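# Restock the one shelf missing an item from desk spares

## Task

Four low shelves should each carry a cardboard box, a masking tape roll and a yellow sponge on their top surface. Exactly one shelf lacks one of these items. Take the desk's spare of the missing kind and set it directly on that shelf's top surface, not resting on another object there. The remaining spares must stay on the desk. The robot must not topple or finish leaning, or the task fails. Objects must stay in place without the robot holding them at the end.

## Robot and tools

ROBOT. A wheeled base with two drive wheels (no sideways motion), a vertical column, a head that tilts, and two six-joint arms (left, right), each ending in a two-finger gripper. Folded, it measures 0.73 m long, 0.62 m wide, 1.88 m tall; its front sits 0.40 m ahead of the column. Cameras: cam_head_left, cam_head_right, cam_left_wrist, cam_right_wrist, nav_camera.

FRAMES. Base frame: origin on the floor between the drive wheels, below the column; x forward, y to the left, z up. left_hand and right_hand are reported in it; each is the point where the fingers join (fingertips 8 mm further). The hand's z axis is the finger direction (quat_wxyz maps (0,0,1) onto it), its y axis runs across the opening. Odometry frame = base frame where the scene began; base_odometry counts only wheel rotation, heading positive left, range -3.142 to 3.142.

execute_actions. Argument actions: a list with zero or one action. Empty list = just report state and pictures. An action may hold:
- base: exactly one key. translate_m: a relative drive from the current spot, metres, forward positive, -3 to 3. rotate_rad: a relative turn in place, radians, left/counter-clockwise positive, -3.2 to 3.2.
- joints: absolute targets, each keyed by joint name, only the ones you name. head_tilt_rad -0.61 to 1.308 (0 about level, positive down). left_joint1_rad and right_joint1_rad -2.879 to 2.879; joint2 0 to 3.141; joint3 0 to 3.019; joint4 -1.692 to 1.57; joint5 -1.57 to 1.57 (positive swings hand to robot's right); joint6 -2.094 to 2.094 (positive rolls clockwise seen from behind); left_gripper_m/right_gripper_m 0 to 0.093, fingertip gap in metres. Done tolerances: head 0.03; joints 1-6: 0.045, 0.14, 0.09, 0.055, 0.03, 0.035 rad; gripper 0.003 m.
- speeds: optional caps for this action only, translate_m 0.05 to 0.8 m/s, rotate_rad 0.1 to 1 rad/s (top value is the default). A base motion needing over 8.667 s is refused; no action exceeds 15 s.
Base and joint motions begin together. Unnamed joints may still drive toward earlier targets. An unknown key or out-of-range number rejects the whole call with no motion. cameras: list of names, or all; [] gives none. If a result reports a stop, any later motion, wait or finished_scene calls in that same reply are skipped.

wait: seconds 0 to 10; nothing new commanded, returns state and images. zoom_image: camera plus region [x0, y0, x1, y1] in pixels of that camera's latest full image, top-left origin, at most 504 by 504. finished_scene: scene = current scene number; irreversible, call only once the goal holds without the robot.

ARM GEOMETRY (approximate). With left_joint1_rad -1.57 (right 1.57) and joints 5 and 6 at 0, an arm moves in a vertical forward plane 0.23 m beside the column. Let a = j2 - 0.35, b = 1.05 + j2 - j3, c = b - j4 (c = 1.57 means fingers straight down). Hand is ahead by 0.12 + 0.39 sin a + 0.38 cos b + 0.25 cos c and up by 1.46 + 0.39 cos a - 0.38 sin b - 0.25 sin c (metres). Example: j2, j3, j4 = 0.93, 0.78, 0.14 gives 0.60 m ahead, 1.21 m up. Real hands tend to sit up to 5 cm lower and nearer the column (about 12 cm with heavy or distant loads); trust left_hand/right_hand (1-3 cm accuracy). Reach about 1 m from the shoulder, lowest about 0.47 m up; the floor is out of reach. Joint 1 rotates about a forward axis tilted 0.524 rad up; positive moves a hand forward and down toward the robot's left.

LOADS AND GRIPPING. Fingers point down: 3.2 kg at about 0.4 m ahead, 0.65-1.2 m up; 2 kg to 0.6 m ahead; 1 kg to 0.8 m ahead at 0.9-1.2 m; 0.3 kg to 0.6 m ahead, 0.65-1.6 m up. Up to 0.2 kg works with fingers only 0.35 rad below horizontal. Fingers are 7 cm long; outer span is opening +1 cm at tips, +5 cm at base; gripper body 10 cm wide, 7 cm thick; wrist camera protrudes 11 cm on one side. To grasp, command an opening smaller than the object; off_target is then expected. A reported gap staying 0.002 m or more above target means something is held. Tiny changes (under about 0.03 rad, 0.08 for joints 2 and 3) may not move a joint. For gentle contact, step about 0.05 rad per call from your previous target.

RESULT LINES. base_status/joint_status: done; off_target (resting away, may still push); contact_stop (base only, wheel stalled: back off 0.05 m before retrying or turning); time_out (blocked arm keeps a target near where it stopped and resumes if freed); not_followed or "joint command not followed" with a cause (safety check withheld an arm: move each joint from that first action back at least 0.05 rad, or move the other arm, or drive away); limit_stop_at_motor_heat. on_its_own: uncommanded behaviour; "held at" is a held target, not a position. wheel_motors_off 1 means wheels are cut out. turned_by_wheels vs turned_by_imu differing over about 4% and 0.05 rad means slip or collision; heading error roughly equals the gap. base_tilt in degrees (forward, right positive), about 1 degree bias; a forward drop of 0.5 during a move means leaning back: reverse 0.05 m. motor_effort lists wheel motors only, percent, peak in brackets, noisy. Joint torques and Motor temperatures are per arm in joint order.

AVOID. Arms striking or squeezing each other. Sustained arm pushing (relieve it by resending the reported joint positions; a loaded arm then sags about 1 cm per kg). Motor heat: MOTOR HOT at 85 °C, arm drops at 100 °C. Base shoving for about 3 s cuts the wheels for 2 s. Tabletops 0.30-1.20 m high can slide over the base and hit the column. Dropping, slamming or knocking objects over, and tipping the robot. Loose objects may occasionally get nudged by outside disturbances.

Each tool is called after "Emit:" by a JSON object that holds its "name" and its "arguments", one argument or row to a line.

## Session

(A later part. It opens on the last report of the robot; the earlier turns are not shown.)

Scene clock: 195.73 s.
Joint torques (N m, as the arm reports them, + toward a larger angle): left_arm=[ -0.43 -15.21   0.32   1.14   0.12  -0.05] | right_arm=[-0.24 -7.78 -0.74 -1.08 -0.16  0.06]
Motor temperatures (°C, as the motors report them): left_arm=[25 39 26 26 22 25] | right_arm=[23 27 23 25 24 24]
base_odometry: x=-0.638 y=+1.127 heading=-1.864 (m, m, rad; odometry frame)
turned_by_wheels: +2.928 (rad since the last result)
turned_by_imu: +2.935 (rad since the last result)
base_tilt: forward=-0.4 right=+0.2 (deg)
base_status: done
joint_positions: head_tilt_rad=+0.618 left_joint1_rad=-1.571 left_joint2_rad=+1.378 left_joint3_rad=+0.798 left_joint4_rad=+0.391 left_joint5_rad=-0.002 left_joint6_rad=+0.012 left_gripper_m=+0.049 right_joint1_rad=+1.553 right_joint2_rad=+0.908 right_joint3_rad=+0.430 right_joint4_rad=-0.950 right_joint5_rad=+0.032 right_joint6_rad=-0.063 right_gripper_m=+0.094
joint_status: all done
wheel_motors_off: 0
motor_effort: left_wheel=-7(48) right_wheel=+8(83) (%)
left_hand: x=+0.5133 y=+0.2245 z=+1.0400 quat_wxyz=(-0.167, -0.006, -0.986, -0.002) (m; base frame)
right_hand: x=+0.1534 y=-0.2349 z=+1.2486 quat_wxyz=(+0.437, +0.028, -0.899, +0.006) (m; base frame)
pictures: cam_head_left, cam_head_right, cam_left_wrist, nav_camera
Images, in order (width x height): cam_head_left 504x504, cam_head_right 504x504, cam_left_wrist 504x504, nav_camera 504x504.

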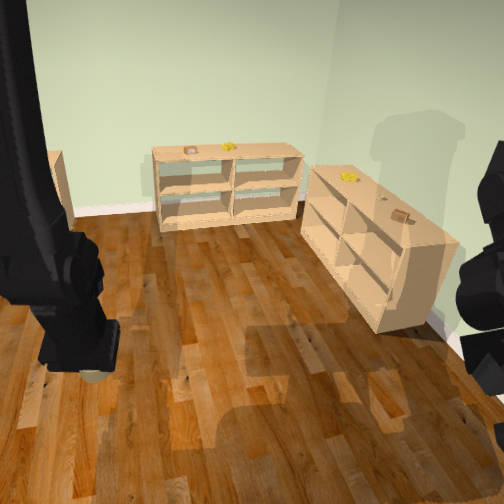

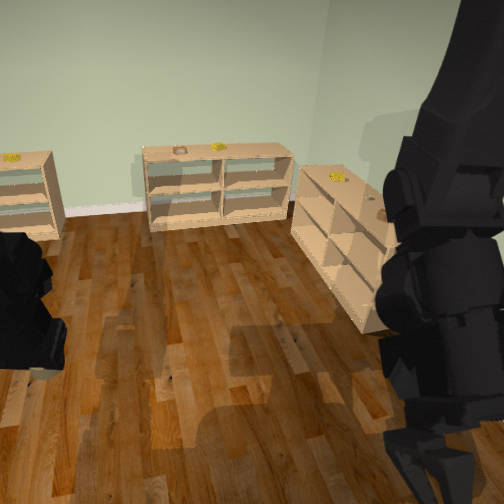

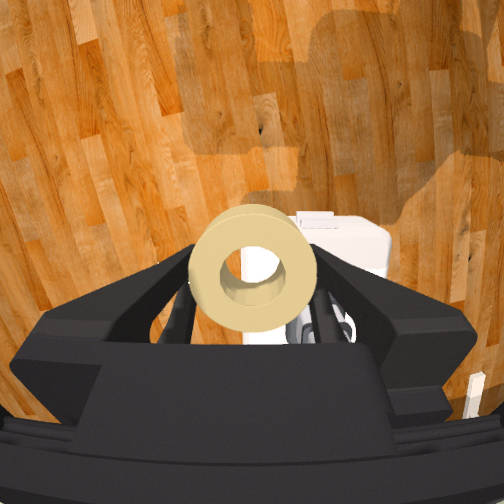

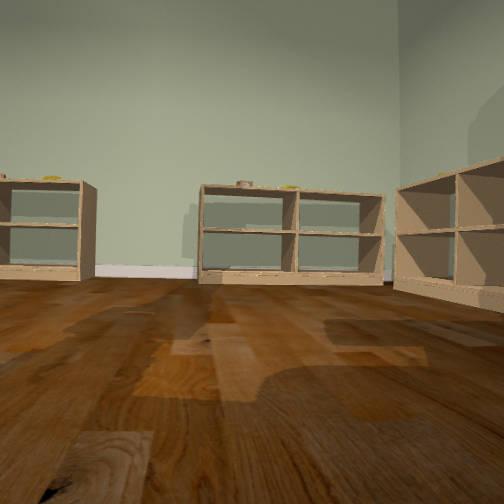

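Emit:
{"name": "execute_actions", "arguments": {
  "actions": [
    {"base": {"rotate_rad": -0.11}}
  ],
  "cameras": []
}}

Emit:
{"name": "execute_actions", "arguments": {
  "actions": [
    {"base": {"translate_m": 2.15}, "joints": {"head_tilt_rad": 1.0}}
  ],
  "cameras": ["cam_head_left", "cam_head_right", "cam_left_wrist", "nav_camera"]
}}

Scene clock: 216.07 s.
Joint torques (N m, as the arm reports them, + toward a larger angle): left_arm=[ -0.36 -15.16   0.29   1.12   0.12  -0.05] | right_arm=[-0.19 -7.84 -0.76 -1.06 -0.16  0.07]
Motor temperatures (°C, as the motors report them): left_arm=[25 39 26 26 22 25] | right_arm=[23 27 23 25 24 24]
base_odometry: x=-0.638 y=+1.127 heading=-1.973 (m, m, rad; odometry frame)
turned_by_wheels: -0.108 (rad since the last result)
turned_by_imu: -0.108 (rad since the last result)
base_tilt: forward=-0.4 right=+0.2 (deg)
base_status: done
joint_positions: head_tilt_rad=+0.618 left_joint1_rad=-1.571 left_joint2_rad=+1.378 left_joint3_rad=+0.798 left_joint4_rad=+0.391 left_joint5_rad=-0.002 left_joint6_rad=+0.012 left_gripper_m=+0.049 right_joint1_rad=+1.553 right_joint2_rad=+0.908 right_joint3_rad=+0.430 right_joint4_rad=-0.950 right_joint5_rad=+0.032 right_joint6_rad=-0.063 right_gripper_m=+0.094
joint_status: not commanded
wheel_motors_off: 0
motor_effort: left_wheel=+8(24) right_wheel=-8(31) (%)
left_hand: x=+0.5133 y=+0.2245 z=+1.0400 quat_wxyz=(-0.167, -0.006, -0.986, -0.002) (m; base frame)
right_hand: x=+0.1534 y=-0.2349 z=+1.2486 quat_wxyz=(+0.437, +0.028, -0.899, +0.006) (m; base frame)
pictures: none
No camera images: the call's "cameras" was empty. Leave "cameras" out to get every camera's image.

Scene clock: 220.63 s.
Joint torques (N m, as the arm reports them, + toward a larger angle): left_arm=[ -0.48 -15.22   0.2    1.12   0.12  -0.05] | right_arm=[-0.12 -7.89 -0.79 -1.06 -0.16  0.06]
Motor temperatures (°C, as the motors report them): left_arm=[25 39 26 26 22 25] | right_arm=[23 27 23 25 24 24]
base_odometry: x=-1.477 y=-0.853 heading=-1.971 (m, m, rad; odometry frame)
turned_by_wheels: +0.002 (rad since the last result)
turned_by_imu: +0.002 (rad since the last result)
base_tilt: forward=-0.4 right=+0.1 (deg)
base_status: done
joint_positions: head_tilt_rad=+1.001 left_joint1_rad=-1.571 left_joint2_rad=+1.377 left_joint3_rad=+0.800 left_joint4_rad=+0.391 left_joint5_rad=-0.002 left_joint6_rad=+0.012 left_gripper_m=+0.049 right_joint1_rad=+1.553 right_joint2_rad=+0.908 right_joint3_rad=+0.432 right_joint4_rad=-0.950 right_joint5_rad=+0.032 right_joint6_rad=-0.063 right_gripper_m=+0.094
joint_status: all done
wheel_motors_off: 0
motor_effort: left_wheel=+0(84) right_wheel=-1(62) (%)
left_hand: x=+0.5150 y=+0.2245 z=+1.0406 quat_wxyz=(-0.168, -0.006, -0.986, -0.002) (m; base frame)
right_hand: x=+0.1544 y=-0.2349 z=+1.2482 quat_wxyz=(+0.436, +0.028, -0.899, +0.006) (m; base frame)
pictures: cam_head_left, cam_head_right, cam_left_wrist, nav_camera
Images, in order (width x height): cam_head_left 504x504, cam_head_right 504x504, cam_left_wrist 504x504, nav_camera 504x504.

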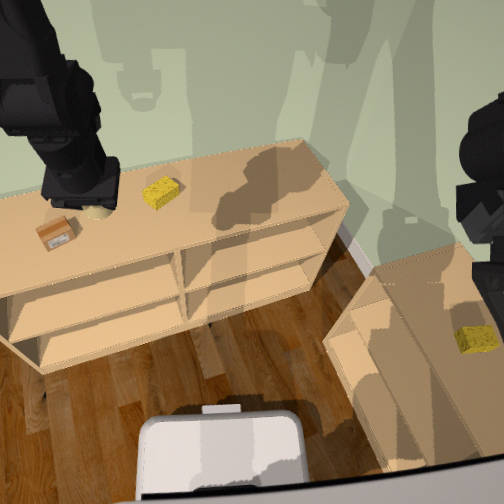

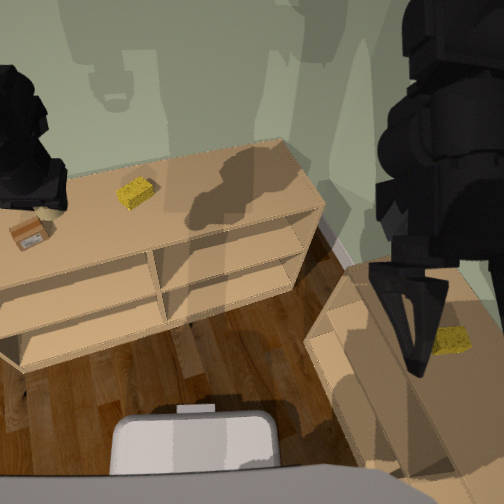

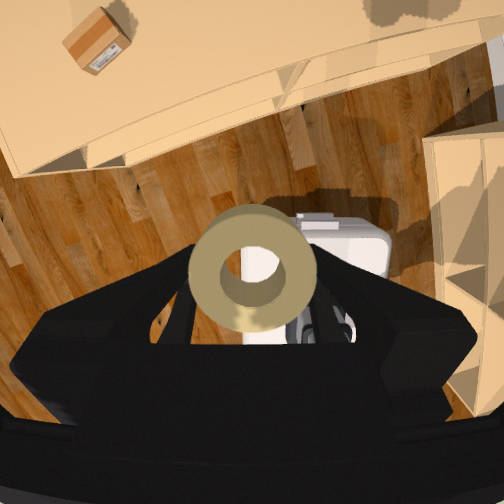

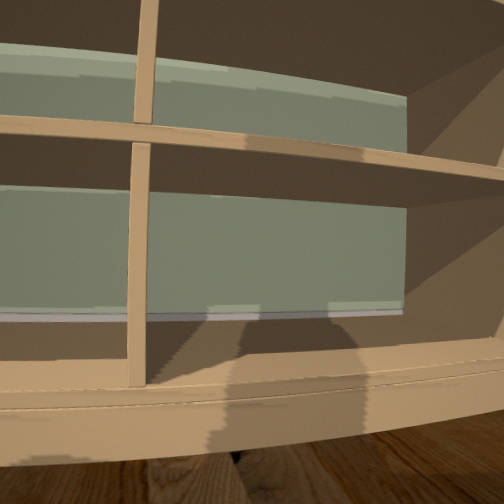

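Emit:
{"name": "execute_actions", "arguments": {
  "actions": [
    {"base": {"rotate_rad": 0.157}, "joints": {"left_joint2_rad": 2.29, "left_joint3_rad": 1.93, "left_joint4_rad": 0.2, "head_tilt_rad": 1.1}}
  ],
  "cameras": ["cam_head_left", "cam_left_wrist"]
}}

Scene clock: 240.17 s.
Joint torques (N m, as the arm reports them, + toward a larger angle): left_arm=[ -0.61 -17.77   2.42   0.83   0.12  -0.05] | right_arm=[-0.16 -7.85 -0.78 -1.08 -0.16  0.06]
Motor temperatures (°C, as the motors report them): left_arm=[25 39 26 26 22 25] | right_arm=[23 27 23 25 24 24]
base_odometry: x=-1.477 y=-0.853 heading=-1.816 (m, m, rad; odometry frame)
turned_by_wheels: +0.154 (rad since the last result)
turned_by_imu: +0.154 (rad since the last result)
base_tilt: forward=-0.4 right=+0.1 (deg)
base_status: done
joint_positions: head_tilt_rad=+1.099 left_joint1_rad=-1.569 left_joint2_rad=+2.287 left_joint3_rad=+1.923 left_joint4_rad=+0.202 left_joint5_rad=-0.002 left_joint6_rad=+0.012 left_gripper_m=+0.049 right_joint1_rad=+1.553 right_joint2_rad=+0.908 right_joint3_rad=+0.432 right_joint4_rad=-0.950 right_joint5_rad=+0.032 right_joint6_rad=-0.063 right_gripper_m=+0.094
joint_status: all done
wheel_motors_off: 0
motor_effort: left_wheel=-1(66) right_wheel=+1(58) (%)
left_hand: x=+0.6298 y=+0.2267 z=+0.7096 quat_wxyz=(-0.179, -0.005, -0.984, -0.003) (m; base frame)
right_hand: x=+0.1544 y=-0.2349 z=+1.2482 quat_wxyz=(+0.436, +0.028, -0.899, +0.006) (m; base frame)
pictures: cam_head_left, cam_left_wrist
Images, in order (width x height): cam_head_left 504x504, cam_left_wrist 504x504.

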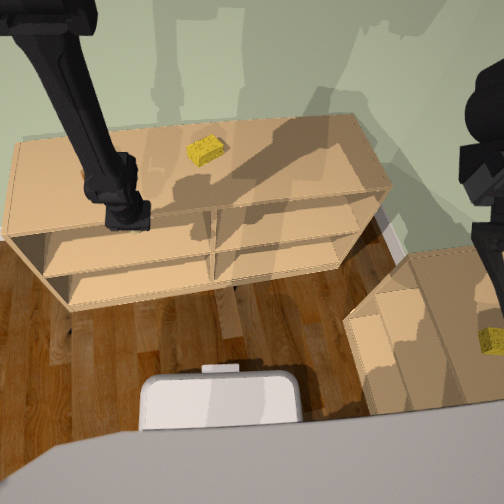

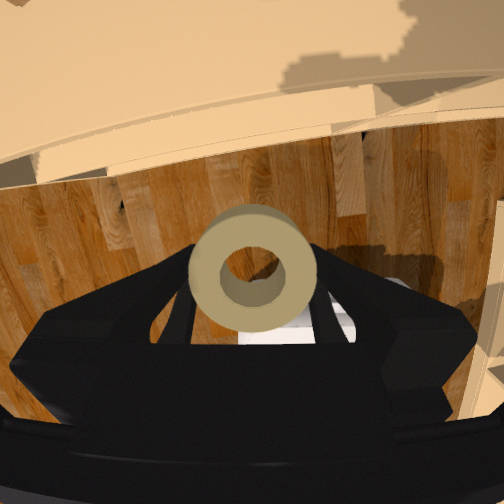

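Emit:
{"name": "execute_actions", "arguments": {
  "actions": [
    {"base": {"translate_m": 0.21}, "joints": {"left_joint2_rad": 2.43, "left_joint3_rad": 2.14, "left_joint4_rad": 0.13}, "speeds": {"translate_m": 0.4}}
  ],
  "cameras": ["cam_head_left", "cam_head_right", "cam_left_wrist"]
}}

Scene clock: 251.07 s.
Joint torques (N m, as the arm reports them, + toward a larger angle): left_arm=[ -0.53 -16.99   2.88   0.91   0.12  -0.05] | right_arm=[-0.03 -8.04 -0.87 -1.14 -0.15  0.08]
Motor temperatures (°C, as the motors report them): left_arm=[25 40 26 26 22 25] | right_arm=[23 27 23 25 24 24]
base_odometry: x=-1.528 y=-1.057 heading=-1.814 (m, m, rad; odometry frame)
turned_by_wheels: +0.002 (rad since the last result)
turned_by_imu: +0.004 (rad since the last result)
base_tilt: forward=-0.4 right=+0.1 (deg)
base_status: done
joint_positions: head_tilt_rad=+1.100 left_joint1_rad=-1.570 left_joint2_rad=+2.417 left_joint3_rad=+2.137 left_joint4_rad=+0.129 left_joint5_rad=-0.002 left_joint6_rad=+0.012 left_gripper_m=+0.049 right_joint1_rad=+1.553 right_joint2_rad=+0.908 right_joint3_rad=+0.434 right_joint4_rad=-0.950 right_joint5_rad=+0.032 right_joint6_rad=-0.063 right_gripper_m=+0.094
joint_status: all done
wheel_motors_off: 0
motor_effort: left_wheel=+1(79) right_wheel=-1(71) (%)
left_hand: x=+0.6425 y=+0.2261 z=+0.6716 quat_wxyz=(-0.185, -0.005, -0.983, -0.003) (m; base frame)
right_hand: x=+0.1554 y=-0.2349 z=+1.2479 quat_wxyz=(+0.435, +0.028, -0.900, +0.006) (m; base frame)
pictures: cam_head_left, cam_head_right, cam_left_wrist
Images, in order (width x height): cam_head_left 504x504, cam_head_right 504x504, cam_left_wrist 504x504.

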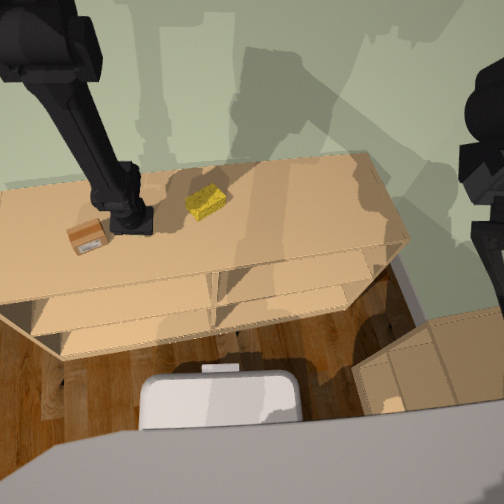

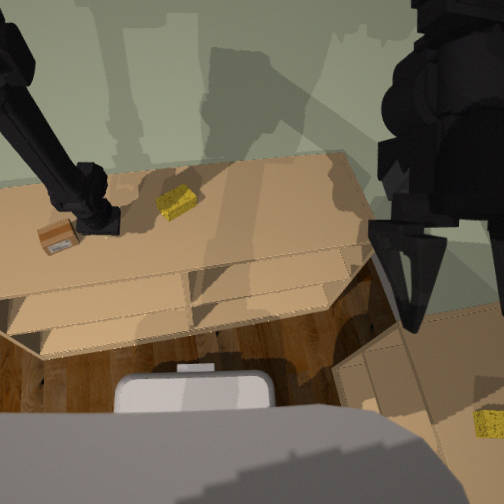

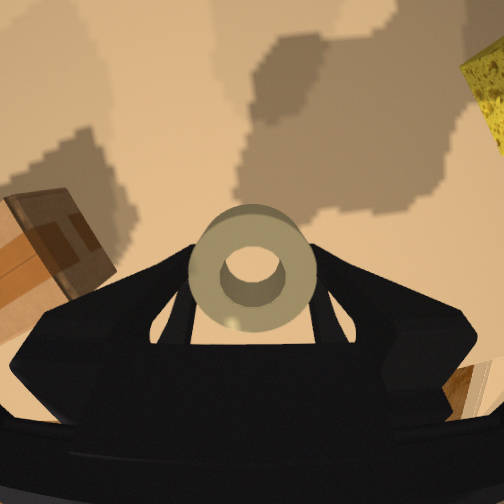

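Emit:
{"name": "execute_actions", "arguments": {
  "actions": [
    {"joints": {"left_joint1_rad": -1.605, "left_joint2_rad": 2.515, "left_joint3_rad": 2.245, "left_joint4_rad": 0.115}}
  ],
  "cameras": ["cam_left_wrist"]
}}

Scene clock: 262.20 s.
Joint torques (N m, as the arm reports them, + toward a larger angle): left_arm=[ -1.16 -17.32   3.76   0.73   0.14  -0.04] | right_arm=[-0.3  -8.06 -0.88 -1.08 -0.15  0.07]
Motor temperatures (°C, as the motors report them): left_arm=[25 40 26 26 22 25] | right_arm=[23 27 23 25 24 24]
base_odometry: x=-1.528 y=-1.057 heading=-1.814 (m, m, rad; odometry frame)
turned_by_wheels: +0.000 (rad since the last result)
turned_by_imu: +0.001 (rad since the last result)
base_tilt: forward=-0.4 right=+0.2 (deg)
base_status: not commanded
joint_positions: head_tilt_rad=+1.100 left_joint1_rad=-1.607 left_joint2_rad=+2.520 left_joint3_rad=+2.228 left_joint4_rad=+0.118 left_joint5_rad=-0.002 left_joint6_rad=+0.012 left_gripper_m=+0.049 right_joint1_rad=+1.553 right_joint2_rad=+0.908 right_joint3_rad=+0.434 right_joint4_rad=-0.950 right_joint5_rad=+0.032 right_joint6_rad=-0.063 right_gripper_m=+0.094
joint_status: all done
wheel_motors_off: 0
motor_effort: left_wheel=+1(2) right_wheel=-2(3) (%)
left_hand: x=+0.6123 y=+0.1896 z=+0.6357 quat_wxyz=(-0.174, -0.012, -0.985, +0.015) (m; base frame)
right_hand: x=+0.1554 y=-0.2349 z=+1.2479 quat_wxyz=(+0.435, +0.028, -0.900, +0.006) (m; base frame)
pictures: cam_left_wrist
Images, in order (width x height): cam_left_wrist 504x504.

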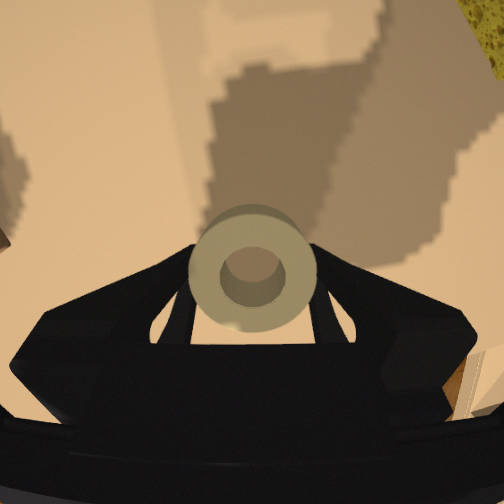

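Emit:
{"name": "execute_actions", "arguments": {
  "actions": [
    {"joints": {"left_joint2_rad": 2.555, "left_joint3_rad": 2.29, "left_joint4_rad": 0.1}}
  ],
  "cameras": ["cam_left_wrist"]
}}

Scene clock: 270.73 s.
Joint torques (N m, as the arm reports them, + toward a larger angle): left_arm=[ -1.26 -15.71   4.55   0.7    0.16  -0.05] | right_arm=[-0.13 -8.02 -0.91 -1.05 -0.16  0.06]
Motor temperatures (°C, as the motors report them): left_arm=[25 40 26 26 22 25] | right_arm=[23 27 23 25 24 24]
base_odometry: x=-1.528 y=-1.057 heading=-1.814 (m, m, rad; odometry frame)
turned_by_wheels: +0.000 (rad since the last result)
turned_by_imu: +0.001 (rad since the last result)
base_tilt: forward=-0.5 right=+0.1 (deg)
base_status: not commanded
joint_positions: head_tilt_rad=+1.100 left_joint1_rad=-1.607 left_joint2_rad=+2.538 left_joint3_rad=+2.265 left_joint4_rad=+0.105 left_joint5_rad=-0.003 left_joint6_rad=+0.012 left_gripper_m=+0.049 right_joint1_rad=+1.553 right_joint2_rad=+0.908 right_joint3_rad=+0.434 right_joint4_rad=-0.950 right_joint5_rad=+0.032 right_joint6_rad=-0.063 right_gripper_m=+0.094
joint_status: all done
wheel_motors_off: 0
motor_effort: left_wheel=+4(3) right_wheel=-3(3) (%)
left_hand: x=+0.6168 y=+0.1895 z=+0.6324 quat_wxyz=(-0.177, -0.012, -0.984, +0.015) (m; base frame)
right_hand: x=+0.1554 y=-0.2349 z=+1.2479 quat_wxyz=(+0.435, +0.028, -0.900, +0.006) (m; base frame)
pictures: cam_left_wrist
Images, in order (width x height): cam_left_wrist 504x504.

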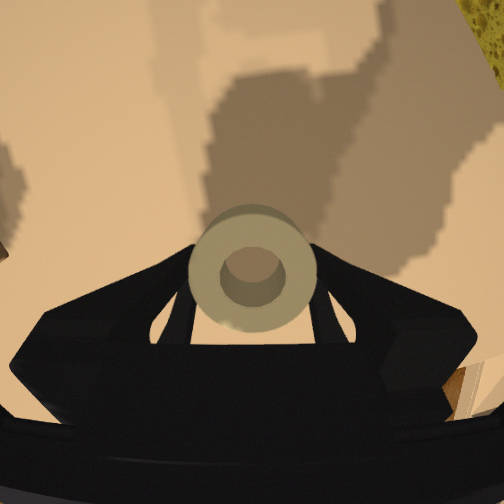

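Emit:
{"name": "execute_actions", "arguments": {
  "actions": [
    {"joints": {"left_joint2_rad": 2.538, "left_gripper_m": 0.075}}
  ],
  "cameras": ["cam_left_wrist"]
}}

Scene clock: 277.93 s.
Joint torques (N m, as the arm reports them, + toward a larger angle): left_arm=[ -1.24 -17.16   4.27   0.71   0.14  -0.05] | right_arm=[-0.17 -7.88 -0.85 -1.07 -0.16  0.06]
Motor temperatures (°C, as the motors report them): left_arm=[25 40 27 26 22 25] | right_arm=[23 27 23 25 24 24]
base_odometry: x=-1.528 y=-1.057 heading=-1.814 (m, m, rad; odometry frame)
turned_by_wheels: +0.000 (rad since the last result)
turned_by_imu: +0.001 (rad since the last result)
base_tilt: forward=-0.5 right=+0.2 (deg)
base_status: not commanded
joint_positions: head_tilt_rad=+1.100 left_joint1_rad=-1.607 left_joint2_rad=+2.537 left_joint3_rad=+2.269 left_joint4_rad=+0.104 left_joint5_rad=-0.003 left_joint6_rad=+0.012 left_gripper_m=+0.075 right_joint1_rad=+1.553 right_joint2_rad=+0.908 right_joint3_rad=+0.434 right_joint4_rad=-0.950 right_joint5_rad=+0.032 right_joint6_rad=-0.063 right_gripper_m=+0.094
joint_status: all done
wheel_motors_off: 0
motor_effort: left_wheel=+5(5) right_wheel=-3(2) (%)
left_hand: x=+0.6196 y=+0.1894 z=+0.6334 quat_wxyz=(-0.179, -0.012, -0.984, +0.015) (m; base frame)
right_hand: x=+0.1554 y=-0.2349 z=+1.2479 quat_wxyz=(+0.435, +0.028, -0.900, +0.006) (m; base frame)
pictures: cam_left_wrist
Images, in order (width x height): cam_left_wrist 504x504.

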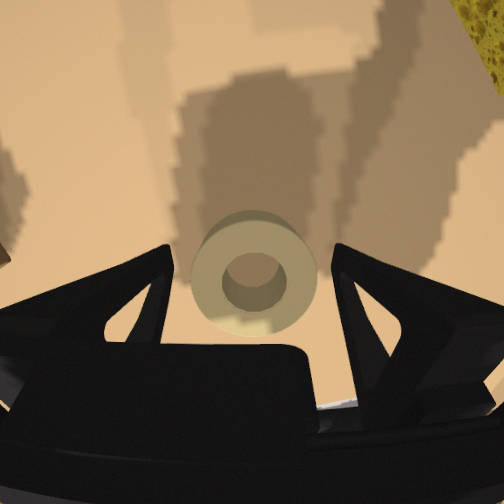

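Emit:
{"name": "execute_actions", "arguments": {
  "actions": [
    {"joints": {"left_joint2_rad": 2.2, "left_joint3_rad": 1.83, "left_joint4_rad": 0.2}}
  ],
  "cameras": ["cam_left_wrist", "cam_head_left"]
}}

Scene clock: 285.23 s.
Joint torques (N m, as the arm reports them, + toward a larger angle): left_arm=[ -1.1  -18.53   1.79   0.9    0.15  -0.05] | right_arm=[-0.19 -7.8  -0.95 -1.07 -0.15  0.07]
Motor temperatures (°C, as the motors report them): left_arm=[25 40 27 26 22 25] | right_arm=[23 27 23 25 24 24]
base_odometry: x=-1.528 y=-1.057 heading=-1.814 (m, m, rad; odometry frame)
turned_by_wheels: +0.000 (rad since the last result)
turned_by_imu: +0.001 (rad since the last result)
base_tilt: forward=-0.5 right=+0.1 (deg)
base_status: not commanded
joint_positions: head_tilt_rad=+1.100 left_joint1_rad=-1.607 left_joint2_rad=+2.202 left_joint3_rad=+1.831 left_joint4_rad=+0.199 left_joint5_rad=-0.003 left_joint6_rad=+0.012 left_gripper_m=+0.075 right_joint1_rad=+1.553 right_joint2_rad=+0.908 right_joint3_rad=+0.434 right_joint4_rad=-0.950 right_joint5_rad=+0.032 right_joint6_rad=-0.063 right_gripper_m=+0.094
joint_status: all done
wheel_motors_off: 0
motor_effort: left_wheel=+4(5) right_wheel=-3(3) (%)
left_hand: x=+0.6353 y=+0.1925 z=+0.7399 quat_wxyz=(-0.175, -0.012, -0.984, +0.015) (m; base frame)
right_hand: x=+0.1554 y=-0.2349 z=+1.2479 quat_wxyz=(+0.435, +0.028, -0.900, +0.006) (m; base frame)
pictures: cam_head_left, cam_left_wrist
Images, in order (width x height): cam_head_left 504x504, cam_left_wrist 504x504.

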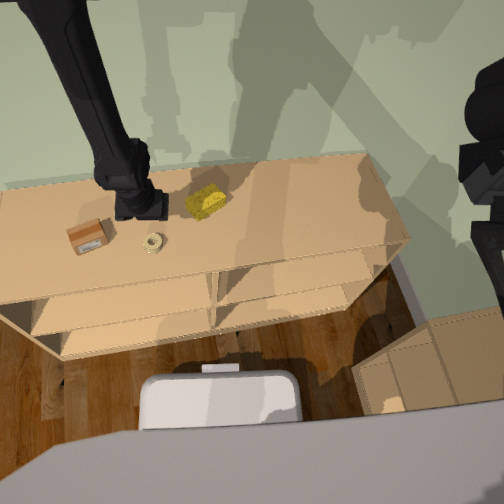

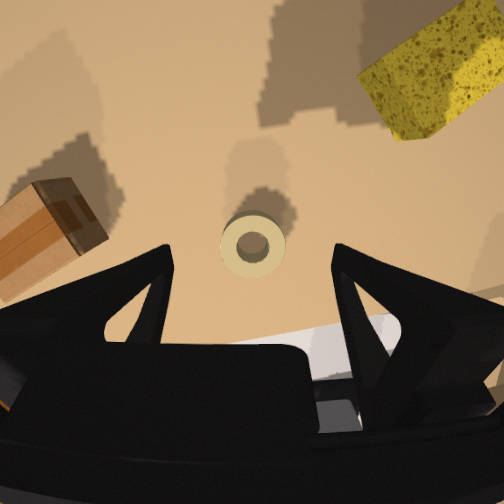

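Emit:
{"name": "finished_scene", "arguments": {
  "scene": 2
}}

The scene is finished: the task was done.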